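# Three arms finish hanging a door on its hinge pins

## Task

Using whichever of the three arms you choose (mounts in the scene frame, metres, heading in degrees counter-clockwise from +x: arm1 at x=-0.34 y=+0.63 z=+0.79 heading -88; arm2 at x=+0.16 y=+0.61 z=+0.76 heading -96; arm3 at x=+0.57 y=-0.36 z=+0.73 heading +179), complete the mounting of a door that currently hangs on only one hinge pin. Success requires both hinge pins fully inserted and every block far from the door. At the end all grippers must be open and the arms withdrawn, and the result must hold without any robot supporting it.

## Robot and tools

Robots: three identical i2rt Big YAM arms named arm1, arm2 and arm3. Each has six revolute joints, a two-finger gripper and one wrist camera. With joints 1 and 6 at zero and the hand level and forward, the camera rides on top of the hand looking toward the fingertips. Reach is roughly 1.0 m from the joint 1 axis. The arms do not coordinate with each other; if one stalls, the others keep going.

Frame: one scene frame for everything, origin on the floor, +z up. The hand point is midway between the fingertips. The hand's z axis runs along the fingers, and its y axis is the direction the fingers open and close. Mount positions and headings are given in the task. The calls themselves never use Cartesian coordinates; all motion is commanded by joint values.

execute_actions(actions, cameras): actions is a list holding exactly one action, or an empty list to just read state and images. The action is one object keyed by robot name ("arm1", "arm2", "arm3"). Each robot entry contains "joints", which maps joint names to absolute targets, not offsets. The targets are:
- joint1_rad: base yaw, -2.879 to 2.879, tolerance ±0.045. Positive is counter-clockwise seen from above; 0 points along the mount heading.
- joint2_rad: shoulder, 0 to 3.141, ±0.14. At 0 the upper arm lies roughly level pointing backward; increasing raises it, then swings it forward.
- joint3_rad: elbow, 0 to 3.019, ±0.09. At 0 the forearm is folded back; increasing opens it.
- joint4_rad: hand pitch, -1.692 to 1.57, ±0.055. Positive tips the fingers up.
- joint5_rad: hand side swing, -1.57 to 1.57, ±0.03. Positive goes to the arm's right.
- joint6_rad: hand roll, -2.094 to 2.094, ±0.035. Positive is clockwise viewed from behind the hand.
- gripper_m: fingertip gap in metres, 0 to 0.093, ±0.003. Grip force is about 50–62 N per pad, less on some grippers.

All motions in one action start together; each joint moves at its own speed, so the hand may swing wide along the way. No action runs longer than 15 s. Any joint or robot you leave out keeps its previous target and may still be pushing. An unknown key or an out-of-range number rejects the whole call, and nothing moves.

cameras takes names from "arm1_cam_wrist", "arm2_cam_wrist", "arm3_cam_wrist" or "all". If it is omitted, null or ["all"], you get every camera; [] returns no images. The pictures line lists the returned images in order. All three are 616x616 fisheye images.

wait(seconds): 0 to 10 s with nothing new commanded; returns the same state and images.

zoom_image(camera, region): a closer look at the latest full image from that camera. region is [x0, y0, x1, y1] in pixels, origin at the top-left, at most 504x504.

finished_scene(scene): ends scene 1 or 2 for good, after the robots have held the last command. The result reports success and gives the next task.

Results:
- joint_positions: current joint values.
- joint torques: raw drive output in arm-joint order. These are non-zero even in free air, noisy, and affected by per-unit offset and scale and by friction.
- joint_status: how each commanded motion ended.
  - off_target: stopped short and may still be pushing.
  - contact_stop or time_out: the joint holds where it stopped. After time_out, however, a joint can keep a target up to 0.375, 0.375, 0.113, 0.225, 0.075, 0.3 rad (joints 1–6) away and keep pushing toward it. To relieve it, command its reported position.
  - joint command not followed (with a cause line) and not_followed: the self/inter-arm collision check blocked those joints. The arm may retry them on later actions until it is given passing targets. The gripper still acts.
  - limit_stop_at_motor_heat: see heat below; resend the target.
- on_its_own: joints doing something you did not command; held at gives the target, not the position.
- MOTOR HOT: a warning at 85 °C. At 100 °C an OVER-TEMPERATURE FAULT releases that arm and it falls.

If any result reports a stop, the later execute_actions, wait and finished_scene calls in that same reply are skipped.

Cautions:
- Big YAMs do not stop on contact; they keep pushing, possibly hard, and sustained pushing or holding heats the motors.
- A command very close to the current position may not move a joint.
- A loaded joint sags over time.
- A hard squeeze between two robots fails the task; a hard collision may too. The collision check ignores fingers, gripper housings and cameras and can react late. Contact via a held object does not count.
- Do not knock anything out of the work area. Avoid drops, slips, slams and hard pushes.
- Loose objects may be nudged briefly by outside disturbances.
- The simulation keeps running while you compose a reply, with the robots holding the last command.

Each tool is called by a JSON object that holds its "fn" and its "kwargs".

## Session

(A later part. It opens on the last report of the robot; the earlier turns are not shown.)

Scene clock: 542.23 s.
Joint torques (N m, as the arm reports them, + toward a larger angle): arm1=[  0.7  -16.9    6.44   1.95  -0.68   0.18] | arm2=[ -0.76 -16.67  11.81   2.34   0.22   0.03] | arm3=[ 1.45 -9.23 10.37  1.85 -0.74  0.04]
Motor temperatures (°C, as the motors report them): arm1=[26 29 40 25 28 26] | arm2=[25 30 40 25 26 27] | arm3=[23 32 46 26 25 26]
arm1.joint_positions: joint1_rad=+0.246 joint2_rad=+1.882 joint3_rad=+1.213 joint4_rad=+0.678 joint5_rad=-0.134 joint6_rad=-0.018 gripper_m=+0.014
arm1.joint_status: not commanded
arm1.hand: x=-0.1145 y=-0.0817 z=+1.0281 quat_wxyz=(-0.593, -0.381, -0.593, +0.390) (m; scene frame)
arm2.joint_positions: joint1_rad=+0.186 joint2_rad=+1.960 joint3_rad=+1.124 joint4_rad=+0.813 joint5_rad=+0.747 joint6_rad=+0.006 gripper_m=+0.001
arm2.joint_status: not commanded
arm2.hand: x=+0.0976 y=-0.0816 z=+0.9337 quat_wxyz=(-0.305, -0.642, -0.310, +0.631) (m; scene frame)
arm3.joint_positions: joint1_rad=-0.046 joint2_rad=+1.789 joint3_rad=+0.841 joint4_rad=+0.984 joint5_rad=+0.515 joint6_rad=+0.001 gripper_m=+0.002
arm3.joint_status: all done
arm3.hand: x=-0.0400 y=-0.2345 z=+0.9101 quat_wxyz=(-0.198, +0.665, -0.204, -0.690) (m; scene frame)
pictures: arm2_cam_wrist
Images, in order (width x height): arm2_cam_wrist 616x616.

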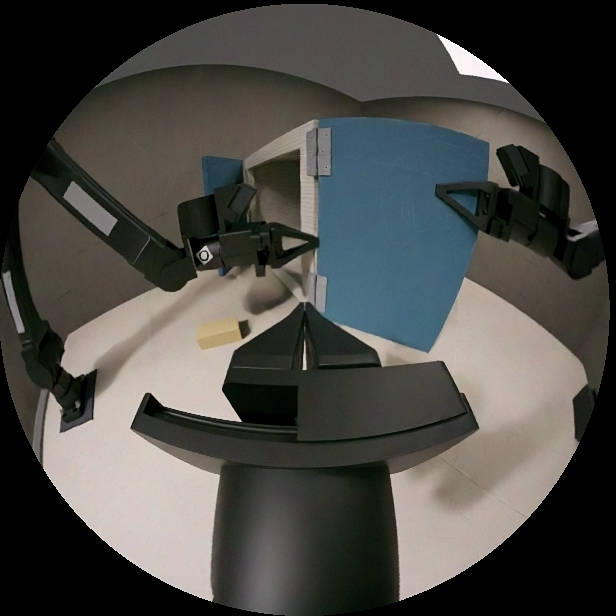

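{"fn": "execute_actions", "kwargs": {"actions": [{"arm3":{"joints":{"joint2_rad":1.70,"joint3_rad":0.815,"joint4_rad":0.91}}}], "cameras": ["arm2_cam_wrist","arm3_cam_wrist"]}}

{"fn": "zoom_image", "kwargs": {"camera": "arm2_cam_wrist", "region": [290, 220, 345, 320]}}

Scene clock: 548.70 s.
Joint torques (N m, as the arm reports them, + toward a larger angle): arm1=[  0.66 -17.08   6.4    1.92  -0.68   0.19] | arm2=[ -1.08 -16.58  11.88   2.31   0.2    0.04] | arm3=[  1.01 -12.55   6.85   1.52  -0.29   0.05]
Motor temperatures (°C, as the motors report them): arm1=[26 29 39 25 28 26] | arm2=[25 31 41 25 26 27] | arm3=[23 31 46 27 25 26]
arm1.joint_positions: joint1_rad=+0.246 joint2_rad=+1.882 joint3_rad=+1.213 joint4_rad=+0.678 joint5_rad=-0.134 joint6_rad=-0.018 gripper_m=+0.014
arm1.joint_status: not commanded
arm1.hand: x=-0.1145 y=-0.0817 z=+1.0281 quat_wxyz=(-0.593, -0.381, -0.593, +0.390) (m; scene frame)
arm2.joint_positions: joint1_rad=+0.186 joint2_rad=+1.960 joint3_rad=+1.124 joint4_rad=+0.813 joint5_rad=+0.747 joint6_rad=+0.006 gripper_m=+0.001
arm2.joint_status: not commanded
arm2.hand: x=+0.0976 y=-0.0816 z=+0.9337 quat_wxyz=(-0.305, -0.642, -0.310, +0.631) (m; scene frame)
arm3.joint_positions: joint1_rad=-0.045 joint2_rad=+1.715 joint3_rad=+0.816 joint4_rad=+0.920 joint5_rad=+0.504 joint6_rad=+0.001 gripper_m=+0.002
arm3.joint_status: all done
arm3.hand: x=-0.0295 y=-0.2373 z=+0.9275 quat_wxyz=(-0.196, +0.672, -0.199, -0.686) (m; scene frame)
pictures: arm2_cam_wrist, arm3_cam_wrist
Images, in order (width x height): arm2_cam_wrist 616x616, arm3_cam_wrist 616x616.

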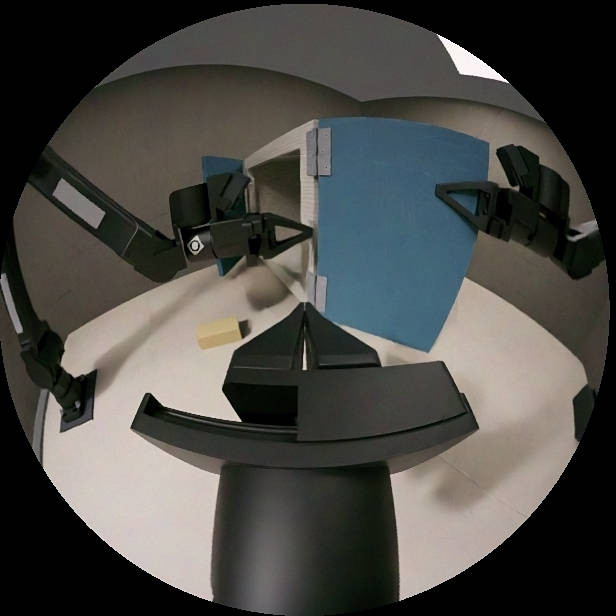

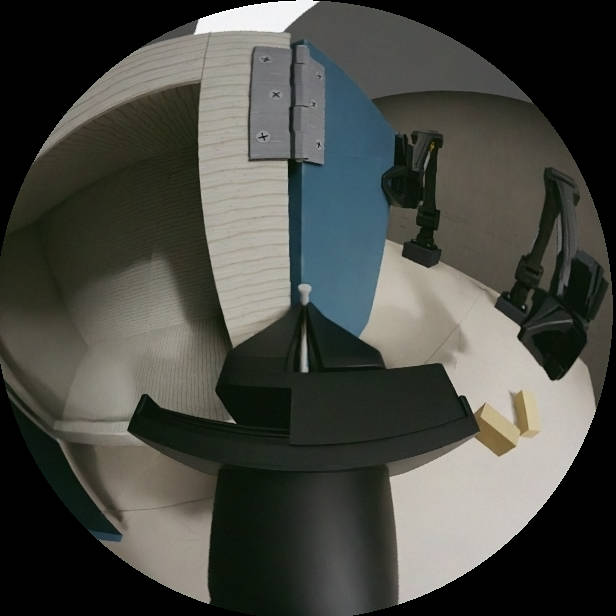

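Region (290, 220, 345, 320) of arm2_cam_wrist's 616x616 image, scaled by 5.040, with more detail than that image has; it fills the left 277 columns of this view, and the rest is white.

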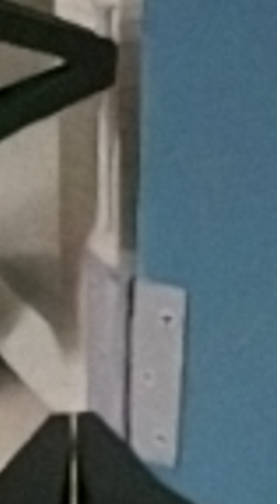

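{"fn": "execute_actions", "kwargs": {"actions": [{"arm3":{"joints":{"joint2_rad":1.80,"joint3_rad":0.855,"joint4_rad":0.965}}}], "cameras": ["arm2_cam_wrist"]}}

{"fn": "zoom_image", "kwargs": {"camera": "arm2_cam_wrist", "region": [290, 220, 345, 320]}}

Scene clock: 556.27 s.
Joint torques (N m, as the arm reports them, + toward a larger angle): arm1=[  0.64 -16.98   6.41   1.94  -0.68   0.19] | arm2=[ -1.   -16.71  11.98   2.21   0.22   0.03] | arm3=[  1.29 -10.63   8.82   2.04  -0.29   0.01]
Motor temperatures (°C, as the motors report them): arm1=[26 29 39 25 28 26] | arm2=[25 31 41 25 26 27] | arm3=[23 32 45 26 25 26]
arm1.joint_positions: joint1_rad=+0.246 joint2_rad=+1.882 joint3_rad=+1.213 joint4_rad=+0.678 joint5_rad=-0.134 joint6_rad=-0.018 gripper_m=+0.014
arm1.joint_status: not commanded
arm1.hand: x=-0.1145 y=-0.0817 z=+1.0281 quat_wxyz=(-0.593, -0.381, -0.593, +0.390) (m; scene frame)
arm2.joint_positions: joint1_rad=+0.186 joint2_rad=+1.960 joint3_rad=+1.124 joint4_rad=+0.813 joint5_rad=+0.747 joint6_rad=+0.006 gripper_m=+0.001
arm2.joint_status: not commanded
arm2.hand: x=+0.0976 y=-0.0816 z=+0.9337 quat_wxyz=(-0.305, -0.642, -0.310, +0.631) (m; scene frame)
arm3.joint_positions: joint1_rad=-0.045 joint2_rad=+1.783 joint3_rad=+0.827 joint4_rad=+0.958 joint5_rad=+0.504 joint6_rad=+0.001 gripper_m=+0.002
arm3.joint_status: all done
arm3.hand: x=-0.0368 y=-0.2371 z=+0.9016 quat_wxyz=(-0.197, +0.678, -0.197, -0.680) (m; scene frame)
pictures: arm2_cam_wrist
Images, in order (width x height): arm2_cam_wrist 616x616.

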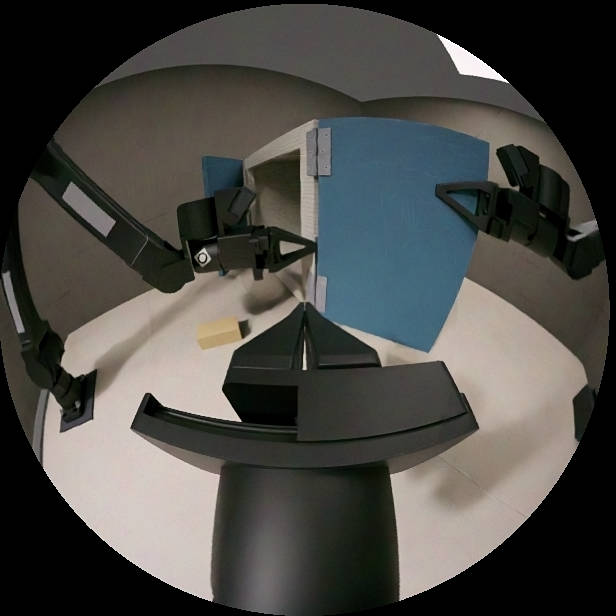

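Region (290, 220, 345, 320) of arm2_cam_wrist's 616x616 image, scaled by 5.040, with more detail than that image has; it fills the left 277 columns of this view, and the rest is white.

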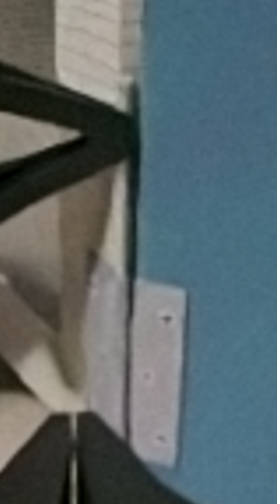

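{"fn": "execute_actions", "kwargs": {"actions": [{"arm3":{"joints":{"joint2_rad":1.88,"joint4_rad":1.045}}}], "cameras": ["arm2_cam_wrist","arm3_cam_wrist"]}}

{"fn": "zoom_image", "kwargs": {"camera": "arm2_cam_wrist", "region": [290, 220, 345, 320]}}

Scene clock: 562.23 s.
Joint torques (N m, as the arm reports them, + toward a larger angle): arm1=[  0.67 -16.95   6.38   1.95  -0.69   0.19] | arm2=[ -1.   -16.57  11.95   2.25   0.22   0.03] | arm3=[ 1.57 -8.68  8.52  1.57 -0.56  0.04]
Motor temperatures (°C, as the motors report them): arm1=[26 29 39 25 28 26] | arm2=[25 31 41 25 26 27] | arm3=[23 32 45 27 25 26]
arm1.joint_positions: joint1_rad=+0.246 joint2_rad=+1.882 joint3_rad=+1.213 joint4_rad=+0.679 joint5_rad=-0.134 joint6_rad=-0.018 gripper_m=+0.014
arm1.joint_status: not commanded
arm1.hand: x=-0.1145 y=-0.0817 z=+1.0282 quat_wxyz=(-0.593, -0.381, -0.593, +0.390) (m; scene frame)
arm2.joint_positions: joint1_rad=+0.186 joint2_rad=+1.960 joint3_rad=+1.124 joint4_rad=+0.813 joint5_rad=+0.747 joint6_rad=+0.006 gripper_m=+0.001
arm2.joint_status: not commanded
arm2.hand: x=+0.0976 y=-0.0816 z=+0.9337 quat_wxyz=(-0.305, -0.642, -0.310, +0.631) (m; scene frame)
arm3.joint_positions: joint1_rad=-0.045 joint2_rad=+1.832 joint3_rad=+0.827 joint4_rad=+1.049 joint5_rad=+0.510 joint6_rad=+0.000 gripper_m=+0.002
arm3.joint_status: all done
arm3.hand: x=-0.0378 y=-0.2361 z=+0.8925 quat_wxyz=(-0.196, +0.664, -0.202, -0.693) (m; scene frame)
pictures: arm2_cam_wrist, arm3_cam_wrist
Images, in order (width x height): arm2_cam_wrist 616x616, arm3_cam_wrist 616x616.

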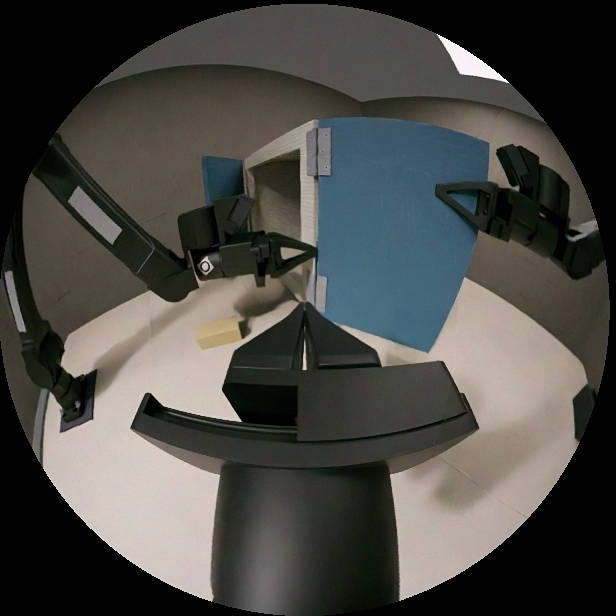

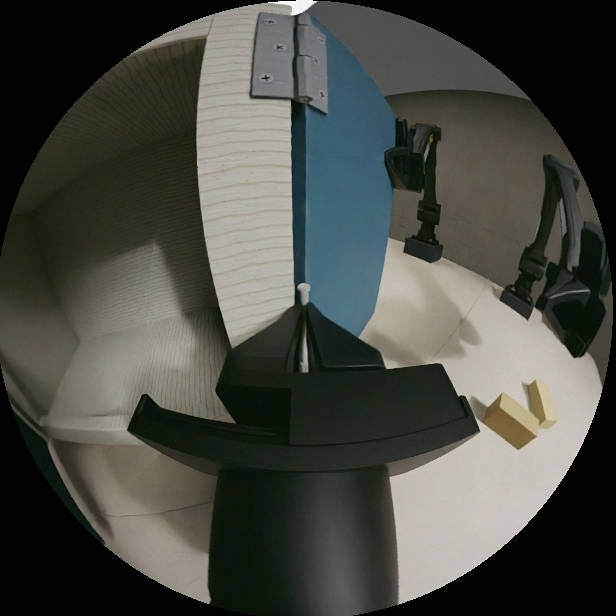

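Region (290, 220, 345, 320) of arm2_cam_wrist's 616x616 image, scaled by 5.040, with more detail than that image has; it fills the left 277 columns of this view, and the rest is white.

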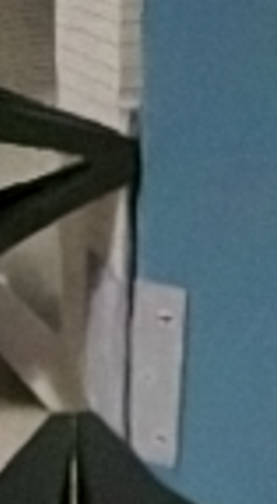

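{"fn": "execute_actions", "kwargs": {"actions": [{"arm1":{"joints":{"joint2_rad":1.80,"joint3_rad":1.25}}}], "cameras": []}}

{"fn": "execute_actions", "kwargs": {"actions": [{"arm1":{"joints":{"joint2_rad":1.75,"joint3_rad":1.28}},"arm3":{"joints":{"joint4_rad":1.02}}}], "cameras": []}}

Scene clock: 569.97 s.
Joint torques (N m, as the arm reports them, + toward a larger angle): arm1=[  0.59 -25.33  10.5    2.05  -0.69   0.18] | arm2=[ -1.14 -16.9   11.86   2.39   0.23   0.05] | arm3=[ 1.11 -8.54  8.48  1.57 -0.55  0.01]
Motor temperatures (°C, as the motors report them): arm1=[26 29 39 25 28 26] | arm2=[25 31 41 25 26 27] | arm3=[23 31 44 27 25 26]
arm1.joint_positions: joint1_rad=+0.246 joint2_rad=+1.878 joint3_rad=+1.214 joint4_rad=+0.677 joint5_rad=-0.134 joint6_rad=-0.017 gripper_m=+0.014
arm1.joint_status: all done
arm1.hand: x=-0.1146 y=-0.0815 z=+1.0311 quat_wxyz=(-0.594, -0.380, -0.592, +0.391) (m; scene frame)
arm2.joint_positions: joint1_rad=+0.186 joint2_rad=+1.960 joint3_rad=+1.124 joint4_rad=+0.813 joint5_rad=+0.747 joint6_rad=+0.006 gripper_m=+0.001
arm2.joint_status: not commanded
arm2.hand: x=+0.0976 y=-0.0816 z=+0.9337 quat_wxyz=(-0.305, -0.642, -0.310, +0.631) (m; scene frame)
arm3.joint_positions: joint1_rad=-0.045 joint2_rad=+1.832 joint3_rad=+0.827 joint4_rad=+1.049 joint5_rad=+0.510 joint6_rad=+0.000 gripper_m=+0.002
arm3.joint_status: not commanded
arm3.hand: x=-0.0378 y=-0.2361 z=+0.8925 quat_wxyz=(-0.196, +0.664, -0.202, -0.693) (m; scene frame)
pictures: none
No camera images: the call's "cameras" was empty. Leave "cameras" out to get every camera's image.

Scene clock: 570.53 s.
Joint torques (N m, as the arm reports them, + toward a larger angle): arm1=[  0.75 -29.1   12.73   2.58  -0.69   0.18] | arm2=[ -1.33 -17.03  11.81   2.23   0.21   0.03] | arm3=[ 0.9  -8.91  8.56  0.74 -0.56  0.06]
Motor temperatures (°C, as the motors report them): arm1=[26 29 39 25 28 26] | arm2=[25 31 41 25 26 27] | arm3=[23 31 44 27 25 26]
arm1.joint_positions: joint1_rad=+0.247 joint2_rad=+1.871 joint3_rad=+1.217 joint4_rad=+0.660 joint5_rad=-0.134 joint6_rad=-0.017 gripper_m=+0.014
arm1.joint_status: all done
arm1.hand: x=-0.1143 y=-0.0814 z=+1.0337 quat_wxyz=(-0.592, -0.381, -0.594, +0.389) (m; scene frame)
arm2.joint_positions: joint1_rad=+0.186 joint2_rad=+1.960 joint3_rad=+1.124 joint4_rad=+0.813 joint5_rad=+0.747 joint6_rad=+0.006 gripper_m=+0.001
arm2.joint_status: not commanded
arm2.hand: x=+0.0976 y=-0.0816 z=+0.9337 quat_wxyz=(-0.305, -0.642, -0.310, +0.631) (m; scene frame)
arm3.joint_positions: joint1_rad=-0.045 joint2_rad=+1.832 joint3_rad=+0.827 joint4_rad=+1.049 joint5_rad=+0.510 joint6_rad=-0.001 gripper_m=+0.002
arm3.joint_status: all done
arm3.hand: x=-0.0378 y=-0.2361 z=+0.8925 quat_wxyz=(-0.196, +0.664, -0.202, -0.693) (m; scene frame)
pictures: none
No camera images: the call's "cameras" was empty. Leave "cameras" out to get every camera's image.

{"fn": "execute_actions", "kwargs": {"actions": [{"arm3":{"joints":{"joint1_rad":-0.05,"joint2_rad":1.90,"joint4_rad":0.99,"joint5_rad":0.5}}}], "cameras": ["arm2_cam_wrist"]}}

{"fn": "zoom_image", "kwargs": {"camera": "arm2_cam_wrist", "region": [290, 220, 345, 320]}}

Scene clock: 576.17 s.
Joint torques (N m, as the arm reports them, + toward a larger angle): arm1=[  0.73 -29.05  12.71   2.58  -0.7    0.18] | arm2=[ -0.62 -16.47  11.83   2.17   0.21   0.03] | arm3=[-0.06 -7.4   8.59 -0.3  -0.6   0.06]
Motor temperatures (°C, as the motors report them): arm1=[26 31 42 26 28 26] | arm2=[25 31 41 25 26 27] | arm3=[23 31 44 26 25 26]
arm1.joint_positions: joint1_rad=+0.247 joint2_rad=+1.871 joint3_rad=+1.217 joint4_rad=+0.660 joint5_rad=-0.134 joint6_rad=-0.017 gripper_m=+0.014
arm1.joint_status: not commanded
arm1.hand: x=-0.1143 y=-0.0814 z=+1.0337 quat_wxyz=(-0.592, -0.381, -0.594, +0.389) (m; scene frame)
arm2.joint_positions: joint1_rad=+0.186 joint2_rad=+1.960 joint3_rad=+1.124 joint4_rad=+0.813 joint5_rad=+0.747 joint6_rad=+0.006 gripper_m=+0.001
arm2.joint_status: not commanded
arm2.hand: x=+0.0976 y=-0.0816 z=+0.9337 quat_wxyz=(-0.305, -0.642, -0.310, +0.631) (m; scene frame)
arm3.joint_positions: joint1_rad=-0.045 joint2_rad=+1.833 joint3_rad=+0.827 joint4_rad=+1.044 joint5_rad=+0.511 joint6_rad=-0.001 gripper_m=+0.002
arm3.joint_status: all done
arm3.hand: x=-0.0377 y=-0.2359 z=+0.8911 quat_wxyz=(-0.197, +0.665, -0.202, -0.691) (m; scene frame)
pictures: arm2_cam_wrist
Images, in order (width x height): arm2_cam_wrist 616x616.

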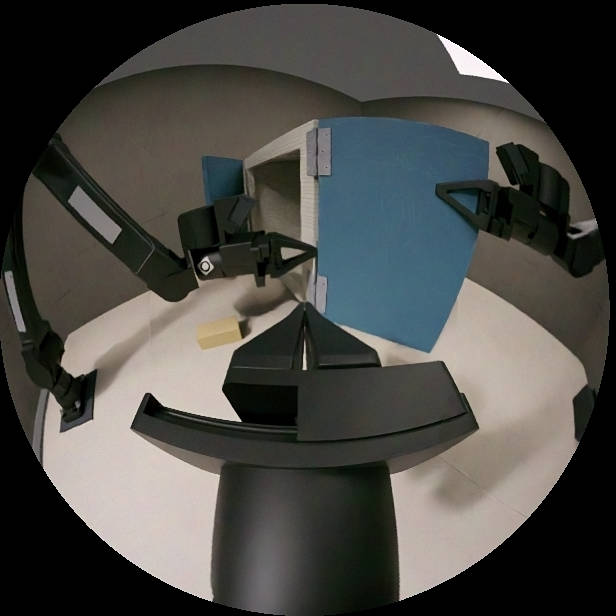

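Region (290, 220, 345, 320) of arm2_cam_wrist's 616x616 image, scaled by 5.040, with more detail than that image has; it fills the left 277 columns of this view, and the rest is white.

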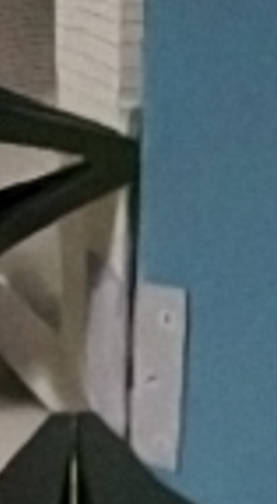

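{"fn": "execute_actions", "kwargs": {"actions": [{"arm1":{"joints":{"joint2_rad":1.83,"joint3_rad":1.23,"joint4_rad":0.67}}}], "cameras": []}}

{"fn": "execute_actions", "kwargs": {"actions": [{"arm1":{"joints":{"joint2_rad":1.9,"joint3_rad":1.19,"joint4_rad":0.69}}}], "cameras": ["arm2_cam_wrist","arm1_cam_wrist"]}}

{"fn": "zoom_image", "kwargs": {"camera": "arm2_cam_wrist", "region": [290, 220, 345, 320]}}

Scene clock: 583.97 s.
Joint torques (N m, as the arm reports them, + toward a larger angle): arm1=[  0.54 -22.15   8.65   2.07  -0.7    0.17] | arm2=[ -0.98 -16.95  11.96   2.26   0.21   0.04] | arm3=[-0.13 -7.28  8.49 -0.23 -0.59  0.06]
Motor temperatures (°C, as the motors report them): arm1=[26 32 44 26 28 26] | arm2=[25 31 41 25 26 27] | arm3=[23 31 44 26 25 26]
arm1.joint_positions: joint1_rad=+0.247 joint2_rad=+1.871 joint3_rad=+1.217 joint4_rad=+0.655 joint5_rad=-0.134 joint6_rad=-0.017 gripper_m=+0.014
arm1.joint_status: all done
arm1.hand: x=-0.1143 y=-0.0815 z=+1.0318 quat_wxyz=(-0.590, -0.383, -0.596, +0.388) (m; scene frame)
arm2.joint_positions: joint1_rad=+0.186 joint2_rad=+1.960 joint3_rad=+1.124 joint4_rad=+0.813 joint5_rad=+0.747 joint6_rad=+0.006 gripper_m=+0.001
arm2.joint_status: not commanded
arm2.hand: x=+0.0976 y=-0.0816 z=+0.9337 quat_wxyz=(-0.305, -0.642, -0.310, +0.631) (m; scene frame)
arm3.joint_positions: joint1_rad=-0.045 joint2_rad=+1.833 joint3_rad=+0.827 joint4_rad=+1.044 joint5_rad=+0.511 joint6_rad=-0.001 gripper_m=+0.002
arm3.joint_status: not commanded
arm3.hand: x=-0.0377 y=-0.2359 z=+0.8911 quat_wxyz=(-0.197, +0.665, -0.202, -0.691) (m; scene frame)
pictures: none
No camera images: the call's "cameras" was empty. Leave "cameras" out to get every camera's image.

Scene clock: 584.57 s.
Joint torques (N m, as the arm reports them, + toward a larger angle): arm1=[  0.63 -16.97   5.64   1.98  -0.71   0.17] | arm2=[ -1.18 -16.26  11.97   2.19   0.2    0.02] | arm3=[-0.24 -7.03  8.52 -0.35 -0.58  0.05]
Motor temperatures (°C, as the motors report them): arm1=[26 32 44 26 28 26] | arm2=[25 31 41 25 26 27] | arm3=[23 31 44 26 25 26]
arm1.joint_positions: joint1_rad=+0.247 joint2_rad=+1.881 joint3_rad=+1.213 joint4_rad=+0.678 joint5_rad=-0.134 joint6_rad=-0.016 gripper_m=+0.014
arm1.joint_status: all done
arm1.hand: x=-0.1143 y=-0.0814 z=+1.0278 quat_wxyz=(-0.593, -0.381, -0.593, +0.389) (m; scene frame)
arm2.joint_positions: joint1_rad=+0.186 joint2_rad=+1.960 joint3_rad=+1.124 joint4_rad=+0.813 joint5_rad=+0.747 joint6_rad=+0.006 gripper_m=+0.001
arm2.joint_status: not commanded
arm2.hand: x=+0.0976 y=-0.0816 z=+0.9337 quat_wxyz=(-0.305, -0.642, -0.310, +0.631) (m; scene frame)
arm3.joint_positions: joint1_rad=-0.045 joint2_rad=+1.833 joint3_rad=+0.827 joint4_rad=+1.044 joint5_rad=+0.511 joint6_rad=-0.001 gripper_m=+0.002
arm3.joint_status: not commanded
arm3.hand: x=-0.0377 y=-0.2359 z=+0.8911 quat_wxyz=(-0.197, +0.665, -0.202, -0.691) (m; scene frame)
pictures: arm1_cam_wrist, arm2_cam_wrist
Images, in order (width x height): arm1_cam_wrist 616x616, arm2_cam_wrist 616x616.

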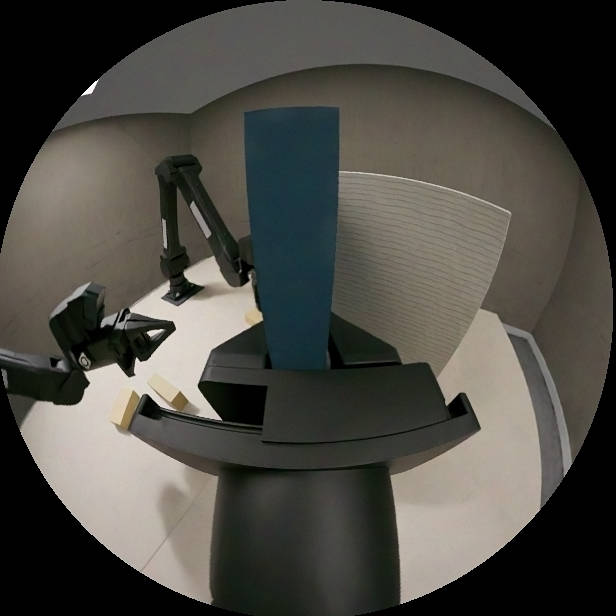

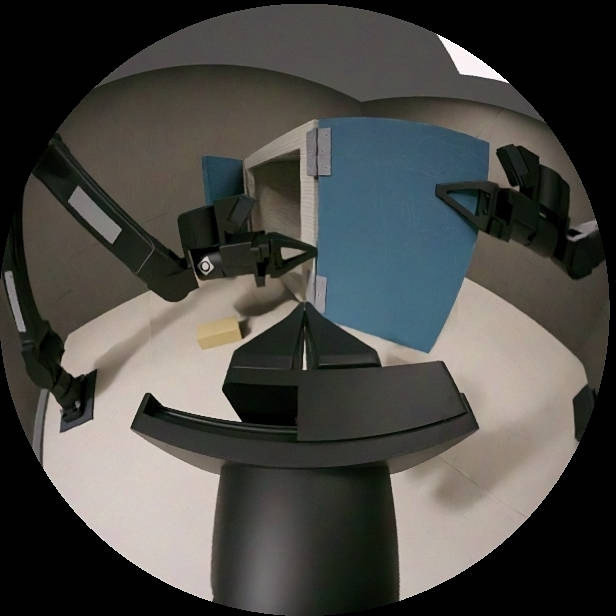

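Region (290, 220, 345, 320) of arm2_cam_wrist's 616x616 image, scaled by 5.040, with more detail than that image has; it fills the left 277 columns of this view, and the rest is white.

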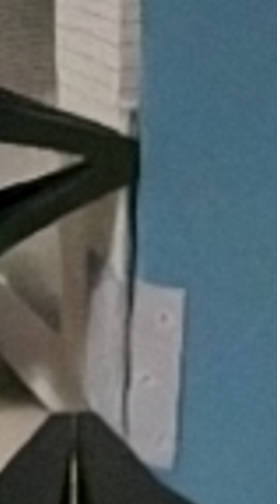

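{"fn": "execute_actions", "kwargs": {"actions": [{"arm1":{"joints":{"joint2_rad":1.82,"joint3_rad":1.23,"joint6_rad":0.08}}}], "cameras": []}}

{"fn": "execute_actions", "kwargs": {"actions": [{"arm1":{"joints":{"joint6_rad":-0.12}}}], "cameras": []}}

Scene clock: 595.63 s.
Joint torques (N m, as the arm reports them, + toward a larger angle): arm1=[  0.72 -23.69   8.87   1.95  -0.76   0.91] | arm2=[ -0.81 -16.68  11.9    2.28   0.2    0.03] | arm3=[-0.41 -6.83  8.54 -0.25 -0.59  0.03]
Motor temperatures (°C, as the motors report them): arm1=[26 31 41 25 28 26] | arm2=[25 32 41 25 26 27] | arm3=[23 31 44 26 25 26]
arm1.joint_positions: joint1_rad=+0.247 joint2_rad=+1.879 joint3_rad=+1.213 joint4_rad=+0.678 joint5_rad=-0.133 joint6_rad=+0.001 gripper_m=+0.014
arm1.joint_status: joint6_rad time_out (moved +0.017 of +0.096); the others done
arm1.on_its_own: joint6_rad reads +0.001 and still pushes toward +0.080 since a time_out
arm1.hand: x=-0.1145 y=-0.0814 z=+1.0294 quat_wxyz=(-0.597, -0.386, -0.589, +0.385) (m; scene frame)
arm2.joint_positions: joint1_rad=+0.186 joint2_rad=+1.960 joint3_rad=+1.124 joint4_rad=+0.813 joint5_rad=+0.747 joint6_rad=+0.006 gripper_m=+0.001
arm2.joint_status: not commanded
arm2.hand: x=+0.0976 y=-0.0816 z=+0.9337 quat_wxyz=(-0.305, -0.642, -0.310, +0.631) (m; scene frame)
arm3.joint_positions: joint1_rad=-0.045 joint2_rad=+1.833 joint3_rad=+0.827 joint4_rad=+1.044 joint5_rad=+0.511 joint6_rad=-0.001 gripper_m=+0.002
arm3.joint_status: not commanded
arm3.hand: x=-0.0377 y=-0.2359 z=+0.8911 quat_wxyz=(-0.197, +0.665, -0.202, -0.691) (m; scene frame)
pictures: none
No camera images: the call's "cameras" was empty. Leave "cameras" out to get every camera's image.

not run: a stop came earlier in this reply.

{"fn": "execute_actions", "kwargs": {"actions": [{"arm1":{"joints":{"joint6_rad":-0.01,"joint2_rad":1.85}},"arm3":{"joints":{"joint2_rad":1.82,"joint4_rad":1.03,"joint1_rad":-0.045,"joint5_rad":0.51,"gripper_m":0.025}}}], "cameras": ["arm2_cam_wrist","arm3_cam_wrist"]}}

{"fn": "zoom_image", "kwargs": {"camera": "arm2_cam_wrist", "region": [290, 220, 345, 320]}}

Scene clock: 606.77 s.
Joint torques (N m, as the arm reports them, + toward a larger angle): arm1=[  0.76 -20.95   8.88   1.96  -0.75  -0.01] | arm2=[ -1.21 -16.17  11.89   2.26   0.2    0.02] | arm3=[  1.04 -13.64   8.52   1.28  -1.11   0.05]
Motor temperatures (°C, as the motors report them): arm1=[26 32 42 25 28 26] | arm2=[25 32 41 25 26 27] | arm3=[23 31 44 26 25 26]
arm1.joint_positions: joint1_rad=+0.247 joint2_rad=+1.879 joint3_rad=+1.213 joint4_rad=+0.678 joint5_rad=-0.133 joint6_rad=-0.010 gripper_m=+0.014
arm1.joint_status: all done
arm1.hand: x=-0.1145 y=-0.0814 z=+1.0294 quat_wxyz=(-0.594, -0.383, -0.591, +0.388) (m; scene frame)
arm2.joint_positions: joint1_rad=+0.186 joint2_rad=+1.960 joint3_rad=+1.124 joint4_rad=+0.813 joint5_rad=+0.747 joint6_rad=+0.006 gripper_m=+0.001
arm2.joint_status: not commanded
arm2.hand: x=+0.0976 y=-0.0816 z=+0.9337 quat_wxyz=(-0.305, -0.642, -0.310, +0.631) (m; scene frame)
arm3.joint_positions: joint1_rad=-0.055 joint2_rad=+1.837 joint3_rad=+0.827 joint4_rad=+1.038 joint5_rad=+0.534 joint6_rad=-0.001 gripper_m=+0.025
arm3.joint_status: all done
arm3.hand: x=-0.0344 y=-0.2264 z=+0.8872 quat_wxyz=(-0.209, +0.666, -0.212, -0.684) (m; scene frame)
pictures: arm2_cam_wrist, arm3_cam_wrist
Images, in order (width x height): arm2_cam_wrist 616x616, arm3_cam_wrist 616x616.

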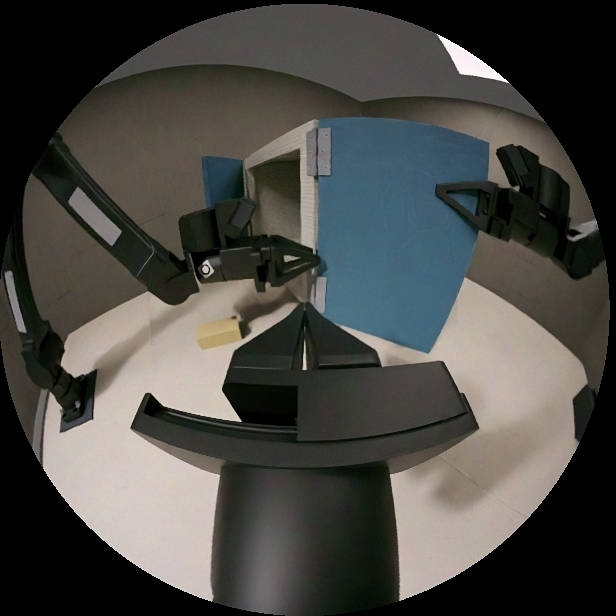

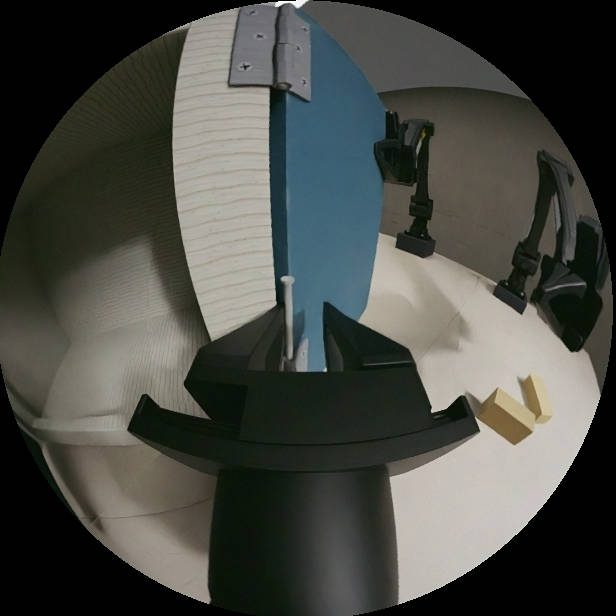

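Region (290, 220, 345, 320) of arm2_cam_wrist's 616x616 image, scaled by 5.040, with more detail than that image has; it fills the left 277 columns of this view, and the rest is white.

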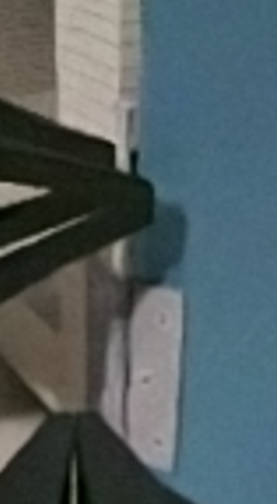

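{"fn": "execute_actions", "kwargs": {"actions": [{"arm3":{"joints":{"joint1_rad":-0.02,"joint2_rad":1.73,"joint3_rad":0.70,"joint4_rad":1.03,"joint5_rad":0.5,"gripper_m":0.035}}}], "cameras": ["arm2_cam_wrist","arm3_cam_wrist"]}}

{"fn": "zoom_image", "kwargs": {"camera": "arm2_cam_wrist", "region": [270, 200, 345, 320]}}

Scene clock: 615.97 s.
Joint torques (N m, as the arm reports them, + toward a larger angle): arm1=[  0.63 -20.97   8.85   1.93  -0.76  -0.04] | arm2=[ -1.3  -16.69  11.88   2.31   0.2    0.03] | arm3=[  1.19 -10.73   5.79   1.58  -0.28   0.06]
Motor temperatures (°C, as the motors report them): arm1=[26 32 42 25 28 26] | arm2=[25 32 42 25 26 27] | arm3=[23 32 44 26 26 26]
arm1.joint_positions: joint1_rad=+0.247 joint2_rad=+1.879 joint3_rad=+1.213 joint4_rad=+0.678 joint5_rad=-0.133 joint6_rad=-0.010 gripper_m=+0.014
arm1.joint_status: not commanded
arm1.hand: x=-0.1145 y=-0.0814 z=+1.0294 quat_wxyz=(-0.594, -0.383, -0.591, +0.388) (m; scene frame)
arm2.joint_positions: joint1_rad=+0.186 joint2_rad=+1.960 joint3_rad=+1.124 joint4_rad=+0.813 joint5_rad=+0.747 joint6_rad=+0.006 gripper_m=+0.001
arm2.joint_status: not commanded
arm2.hand: x=+0.0976 y=-0.0816 z=+0.9337 quat_wxyz=(-0.305, -0.642, -0.310, +0.631) (m; scene frame)
arm3.joint_positions: joint1_rad=-0.029 joint2_rad=+1.737 joint3_rad=+0.702 joint4_rad=+1.034 joint5_rad=+0.504 joint6_rad=-0.001 gripper_m=+0.035
arm3.joint_status: all done
arm3.hand: x=+0.0032 y=-0.2485 z=+0.8909 quat_wxyz=(-0.192, +0.681, -0.191, -0.680) (m; scene frame)
pictures: arm2_cam_wrist, arm3_cam_wrist
Images, in order (width x height): arm2_cam_wrist 616x616, arm3_cam_wrist 616x616.

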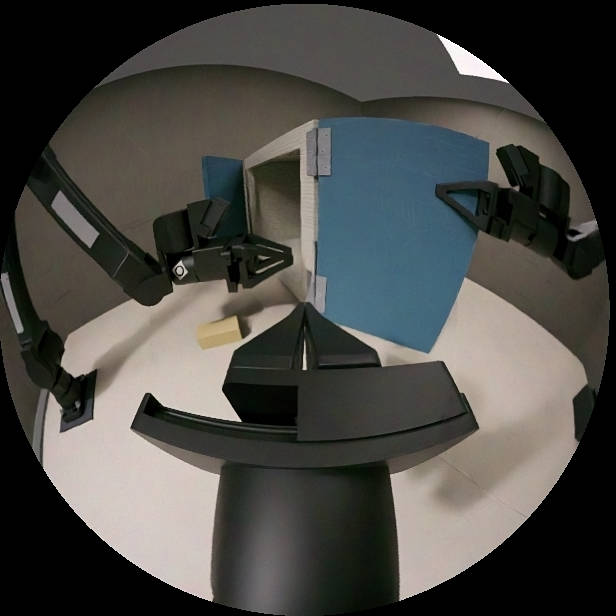

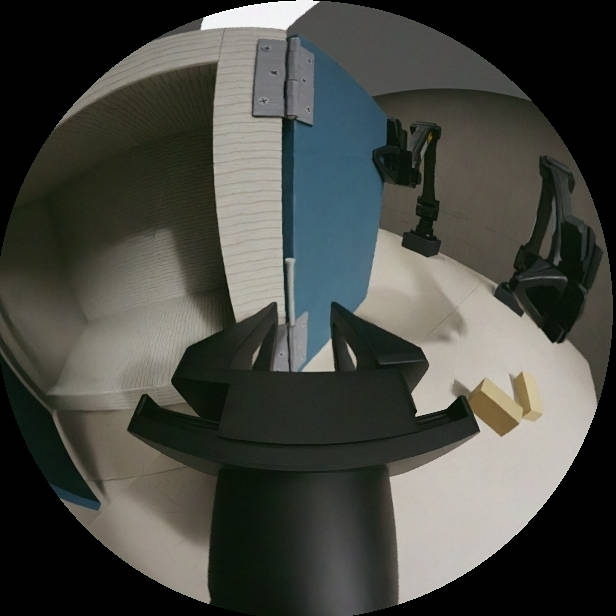

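Region (270, 200, 345, 320) of arm2_cam_wrist's 616x616 image, scaled by 4.200, with more detail than that image has; it fills the left 315 columns of this view, and the rest is white.

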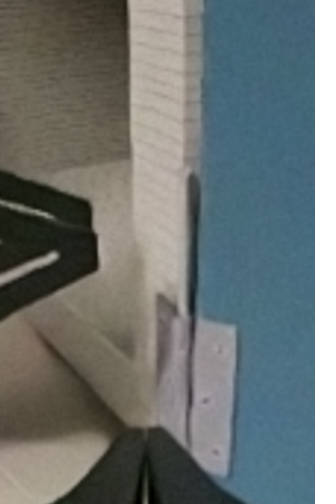

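{"fn": "execute_actions", "kwargs": {"actions": [{"arm3":{"joints":{"joint2_rad":1.59,"joint4_rad":0.90,"gripper_m":0.0}}}], "cameras": []}}

{"fn": "execute_actions", "kwargs": {"actions": [{"arm3":{"joints":{"joint1_rad":-0.05,"joint2_rad":1.70,"joint3_rad":0.87,"joint4_rad":0.90}}}], "cameras": ["arm2_cam_wrist","arm3_cam_wrist"]}}

{"fn": "zoom_image", "kwargs": {"camera": "arm2_cam_wrist", "region": [270, 200, 345, 320]}}

Scene clock: 626.10 s.
Joint torques (N m, as the arm reports them, + toward a larger angle): arm1=[  0.6  -21.05   8.83   1.93  -0.76  -0.03] | arm2=[ -1.15 -16.61  11.98   2.12   0.23   0.05] | arm3=[  0.7  -10.27   7.04   1.34  -0.27   0.04]
Motor temperatures (°C, as the motors report them): arm1=[26 32 42 25 28 26] | arm2=[25 32 42 25 26 27] | arm3=[23 32 43 26 26 26]
arm1.joint_positions: joint1_rad=+0.247 joint2_rad=+1.879 joint3_rad=+1.213 joint4_rad=+0.678 joint5_rad=-0.133 joint6_rad=-0.010 gripper_m=+0.014
arm1.joint_status: not commanded
arm1.hand: x=-0.1145 y=-0.0814 z=+1.0294 quat_wxyz=(-0.594, -0.383, -0.591, +0.388) (m; scene frame)
arm2.joint_positions: joint1_rad=+0.186 joint2_rad=+1.960 joint3_rad=+1.124 joint4_rad=+0.813 joint5_rad=+0.747 joint6_rad=+0.006 gripper_m=+0.001
arm2.joint_status: not commanded
arm2.hand: x=+0.0976 y=-0.0816 z=+0.9337 quat_wxyz=(-0.305, -0.642, -0.310, +0.631) (m; scene frame)
arm3.joint_positions: joint1_rad=-0.029 joint2_rad=+1.589 joint3_rad=+0.700 joint4_rad=+0.911 joint5_rad=+0.504 joint6_rad=-0.001 gripper_m=+0.000
arm3.joint_status: all done
arm3.hand: x=+0.0123 y=-0.2490 z=+0.9431 quat_wxyz=(-0.190, +0.673, -0.193, -0.688) (m; scene frame)
pictures: none
No camera images: the call's "cameras" was empty. Leave "cameras" out to get every camera's image.

Scene clock: 626.93 s.
Joint torques (N m, as the arm reports them, + toward a larger angle): arm1=[  0.64 -21.15   8.89   1.94  -0.75  -0.03] | arm2=[ -1.41 -16.75  11.96   2.22   0.2    0.04] | arm3=[ -0.58 -12.28  10.28   1.41  -0.27   0.04]
Motor temperatures (°C, as the motors report them): arm1=[26 32 42 25 28 26] | arm2=[25 32 42 25 26 27] | arm3=[23 32 43 26 26 26]
arm1.joint_positions: joint1_rad=+0.247 joint2_rad=+1.879 joint3_rad=+1.213 joint4_rad=+0.678 joint5_rad=-0.133 joint6_rad=-0.010 gripper_m=+0.014
arm1.joint_status: not commanded
arm1.hand: x=-0.1145 y=-0.0814 z=+1.0294 quat_wxyz=(-0.594, -0.383, -0.591, +0.388) (m; scene frame)
arm2.joint_positions: joint1_rad=+0.186 joint2_rad=+1.960 joint3_rad=+1.124 joint4_rad=+0.813 joint5_rad=+0.747 joint6_rad=+0.006 gripper_m=+0.001
arm2.joint_status: not commanded
arm2.hand: x=+0.0976 y=-0.0816 z=+0.9337 quat_wxyz=(-0.305, -0.642, -0.310, +0.631) (m; scene frame)
arm3.joint_positions: joint1_rad=-0.035 joint2_rad=+1.701 joint3_rad=+0.833 joint4_rad=+0.907 joint5_rad=+0.503 joint6_rad=-0.001 gripper_m=+0.000
arm3.joint_status: all done
arm3.hand: x=-0.0348 y=-0.2432 z=+0.9416 quat_wxyz=(-0.191, +0.666, -0.196, -0.694) (m; scene frame)
pictures: arm2_cam_wrist, arm3_cam_wrist
Images, in order (width x height): arm2_cam_wrist 616x616, arm3_cam_wrist 616x616.

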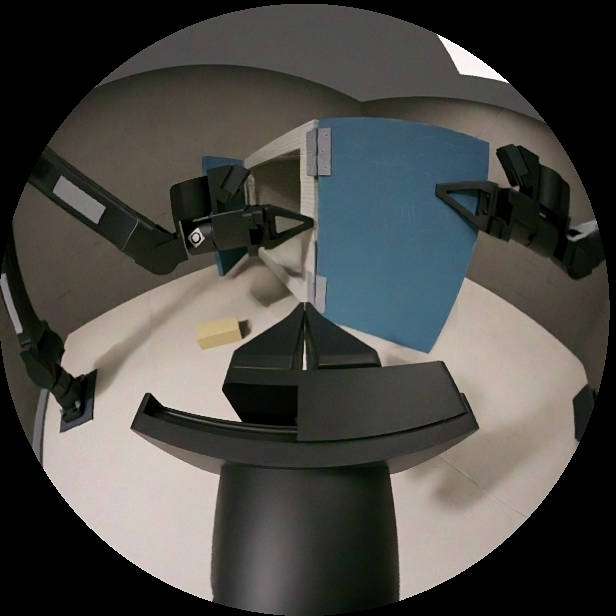

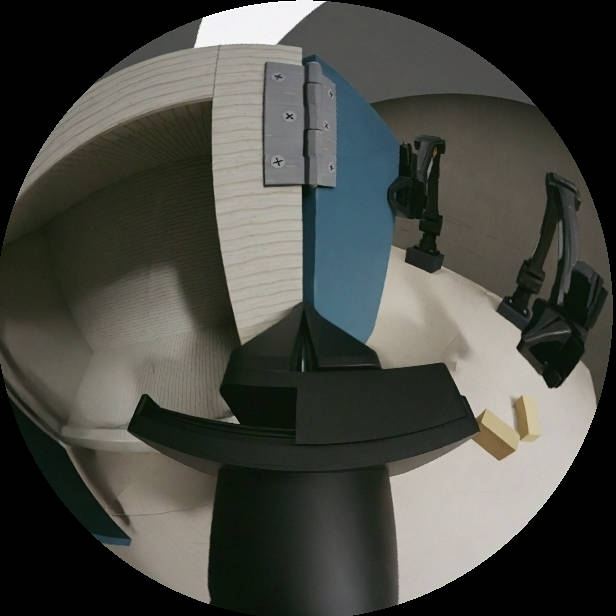

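Region (270, 200, 345, 320) of arm2_cam_wrist's 616x616 image, scaled by 4.200, with more detail than that image has; it fills the left 315 columns of this view, and the rest is white.

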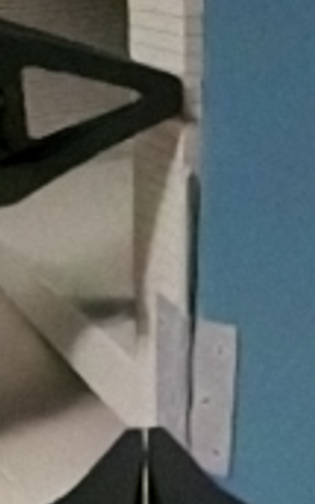

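{"fn": "execute_actions", "kwargs": {"actions": [{"arm3":{"joints":{"joint1_rad":-0.065,"joint2_rad":1.69,"joint3_rad":0.87,"joint4_rad":0.9,"joint5_rad":0.503,"gripper_m":0}}}]}}

{"fn": "zoom_image", "kwargs": {"camera": "arm2_cam_wrist", "region": [250,180,370,320]}}

{"fn": "zoom_image", "kwargs": {"camera": "arm3_cam_wrist", "region": [230,200,380,400]}}

Scene clock: 654.33 s.
Joint torques (N m, as the arm reports them, + toward a larger angle): arm1=[  0.65 -21.09   8.91   1.95  -0.76  -0.02] | arm2=[ -1.27 -16.71  11.91   2.14   0.19   0.03] | arm3=[ -1.08 -12.45  10.16   1.39  -0.16   0.03]
Motor temperatures (°C, as the motors report them): arm1=[26 32 42 25 28 26] | arm2=[25 33 42 25 26 27] | arm3=[23 32 46 26 25 26]
arm1.joint_positions: joint1_rad=+0.247 joint2_rad=+1.879 joint3_rad=+1.213 joint4_rad=+0.678 joint5_rad=-0.133 joint6_rad=-0.010 gripper_m=+0.014
arm1.joint_status: not commanded
arm1.hand: x=-0.1145 y=-0.0814 z=+1.0294 quat_wxyz=(-0.594, -0.383, -0.591, +0.388) (m; scene frame)
arm2.joint_positions: joint1_rad=+0.186 joint2_rad=+1.960 joint3_rad=+1.124 joint4_rad=+0.813 joint5_rad=+0.747 joint6_rad=+0.006 gripper_m=+0.001
arm2.joint_status: not commanded
arm2.hand: x=+0.0976 y=-0.0816 z=+0.9337 quat_wxyz=(-0.305, -0.642, -0.310, +0.631) (m; scene frame)
arm3.joint_positions: joint1_rad=-0.053 joint2_rad=+1.701 joint3_rad=+0.833 joint4_rad=+0.907 joint5_rad=+0.503 joint6_rad=-0.001 gripper_m=+0.000
arm3.joint_status: all done
arm3.hand: x=-0.0327 y=-0.2326 z=+0.9416 quat_wxyz=(-0.197, +0.665, -0.202, -0.692) (m; scene frame)
pictures: arm1_cam_wrist, arm2_cam_wrist, arm3_cam_wrist
Images, in order (width x height): arm1_cam_wrist 616x616, arm2_cam_wrist 616x616, arm3_cam_wrist 616x616.

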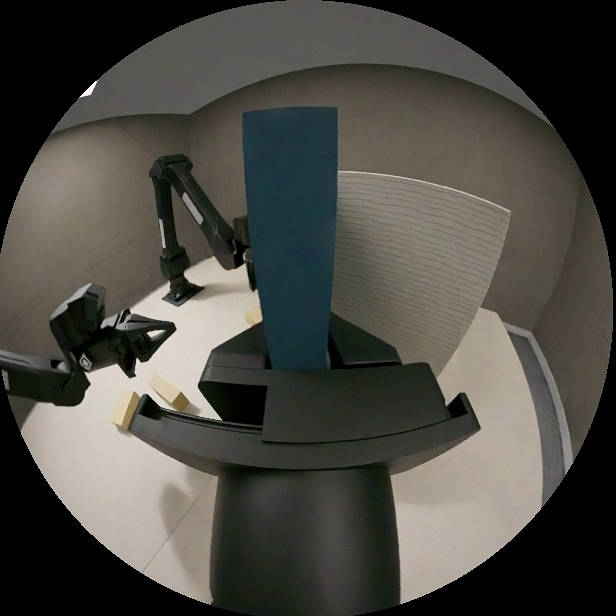

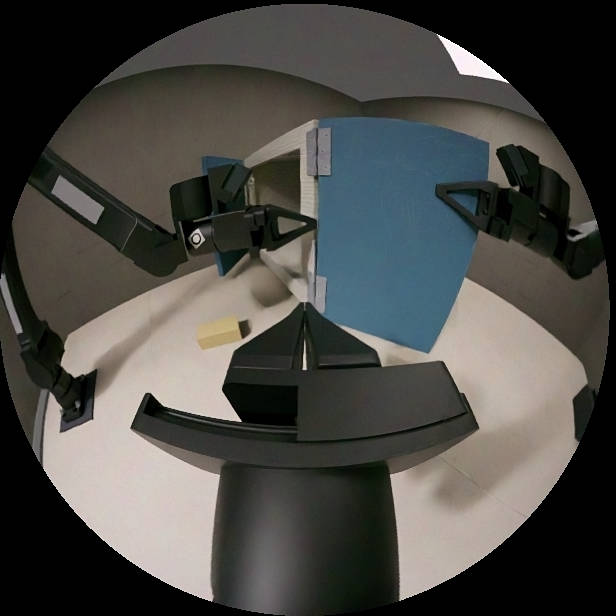

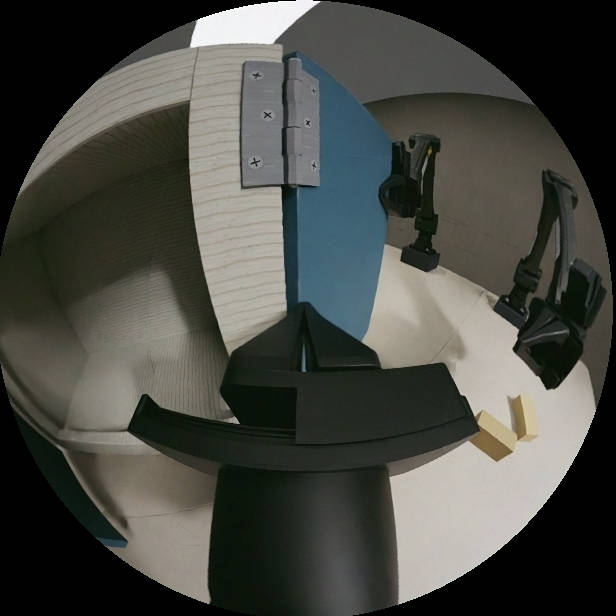

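Region (250, 180, 370, 320) of arm2_cam_wrist's 616x616 image, scaled by 3.600, with more detail than that image has; it fills the left 432 columns of this view, and the rest is white.

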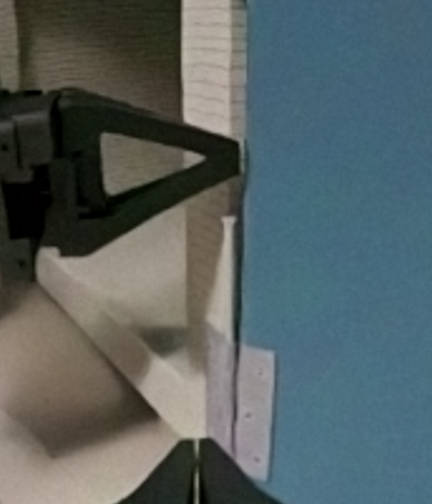

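Region (230, 200, 380, 400) of arm3_cam_wrist's 616x616 image, scaled by 2.520, with more detail than that image has; it fills the left 378 columns of this view, and the rest is white.

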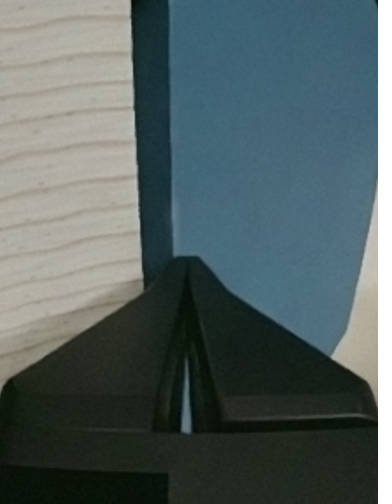

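{"fn": "execute_actions", "kwargs": {"actions": [{"arm3":{"joints":{"joint2_rad":1.82,"joint4_rad":1.02}}}], "cameras": ["arm2_cam_wrist"]}}

{"fn": "zoom_image", "kwargs": {"camera": "arm2_cam_wrist", "region": [250,180,370,320]}}

Scene clock: 660.47 s.
Joint torques (N m, as the arm reports them, + toward a larger angle): arm1=[  0.56 -21.09   8.89   1.96  -0.76   0.  ] | arm2=[ -0.71 -16.41  11.9    2.26   0.2    0.  ] | arm3=[-1.01 -9.3   9.46  1.54 -0.11  0.04]
Motor temperatures (°C, as the motors report them): arm1=[26 32 42 25 28 26] | arm2=[25 33 42 25 26 27] | arm3=[23 32 46 26 25 26]
arm1.joint_positions: joint1_rad=+0.247 joint2_rad=+1.879 joint3_rad=+1.213 joint4_rad=+0.678 joint5_rad=-0.133 joint6_rad=-0.012 gripper_m=+0.014
arm1.joint_status: not commanded
arm1.hand: x=-0.1146 y=-0.0814 z=+1.0294 quat_wxyz=(-0.594, -0.382, -0.591, +0.389) (m; scene frame)
arm2.joint_positions: joint1_rad=+0.186 joint2_rad=+1.960 joint3_rad=+1.124 joint4_rad=+0.813 joint5_rad=+0.747 joint6_rad=+0.006 gripper_m=+0.001
arm2.joint_status: not commanded
arm2.hand: x=+0.0976 y=-0.0816 z=+0.9337 quat_wxyz=(-0.305, -0.642, -0.310, +0.631) (m; scene frame)
arm3.joint_positions: joint1_rad=-0.052 joint2_rad=+1.779 joint3_rad=+0.835 joint4_rad=+1.023 joint5_rad=+0.502 joint6_rad=-0.001 gripper_m=+0.000
arm3.joint_status: all done
arm3.hand: x=-0.0379 y=-0.2329 z=+0.9219 quat_wxyz=(-0.193, +0.651, -0.204, -0.705) (m; scene frame)
pictures: arm2_cam_wrist
Images, in order (width x height): arm2_cam_wrist 616x616.

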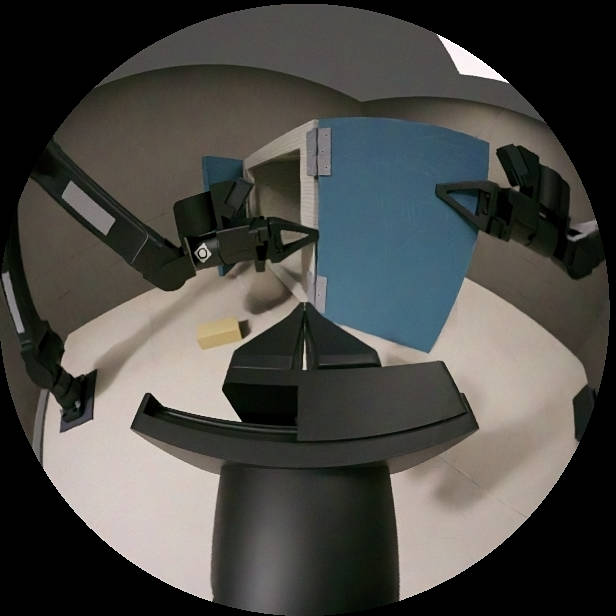

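Region (250, 180, 370, 320) of arm2_cam_wrist's 616x616 image, scaled by 3.600, with more detail than that image has; it fills the left 432 columns of this view, and the rest is white.

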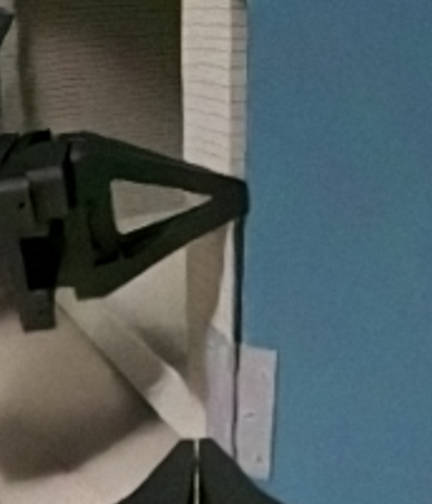

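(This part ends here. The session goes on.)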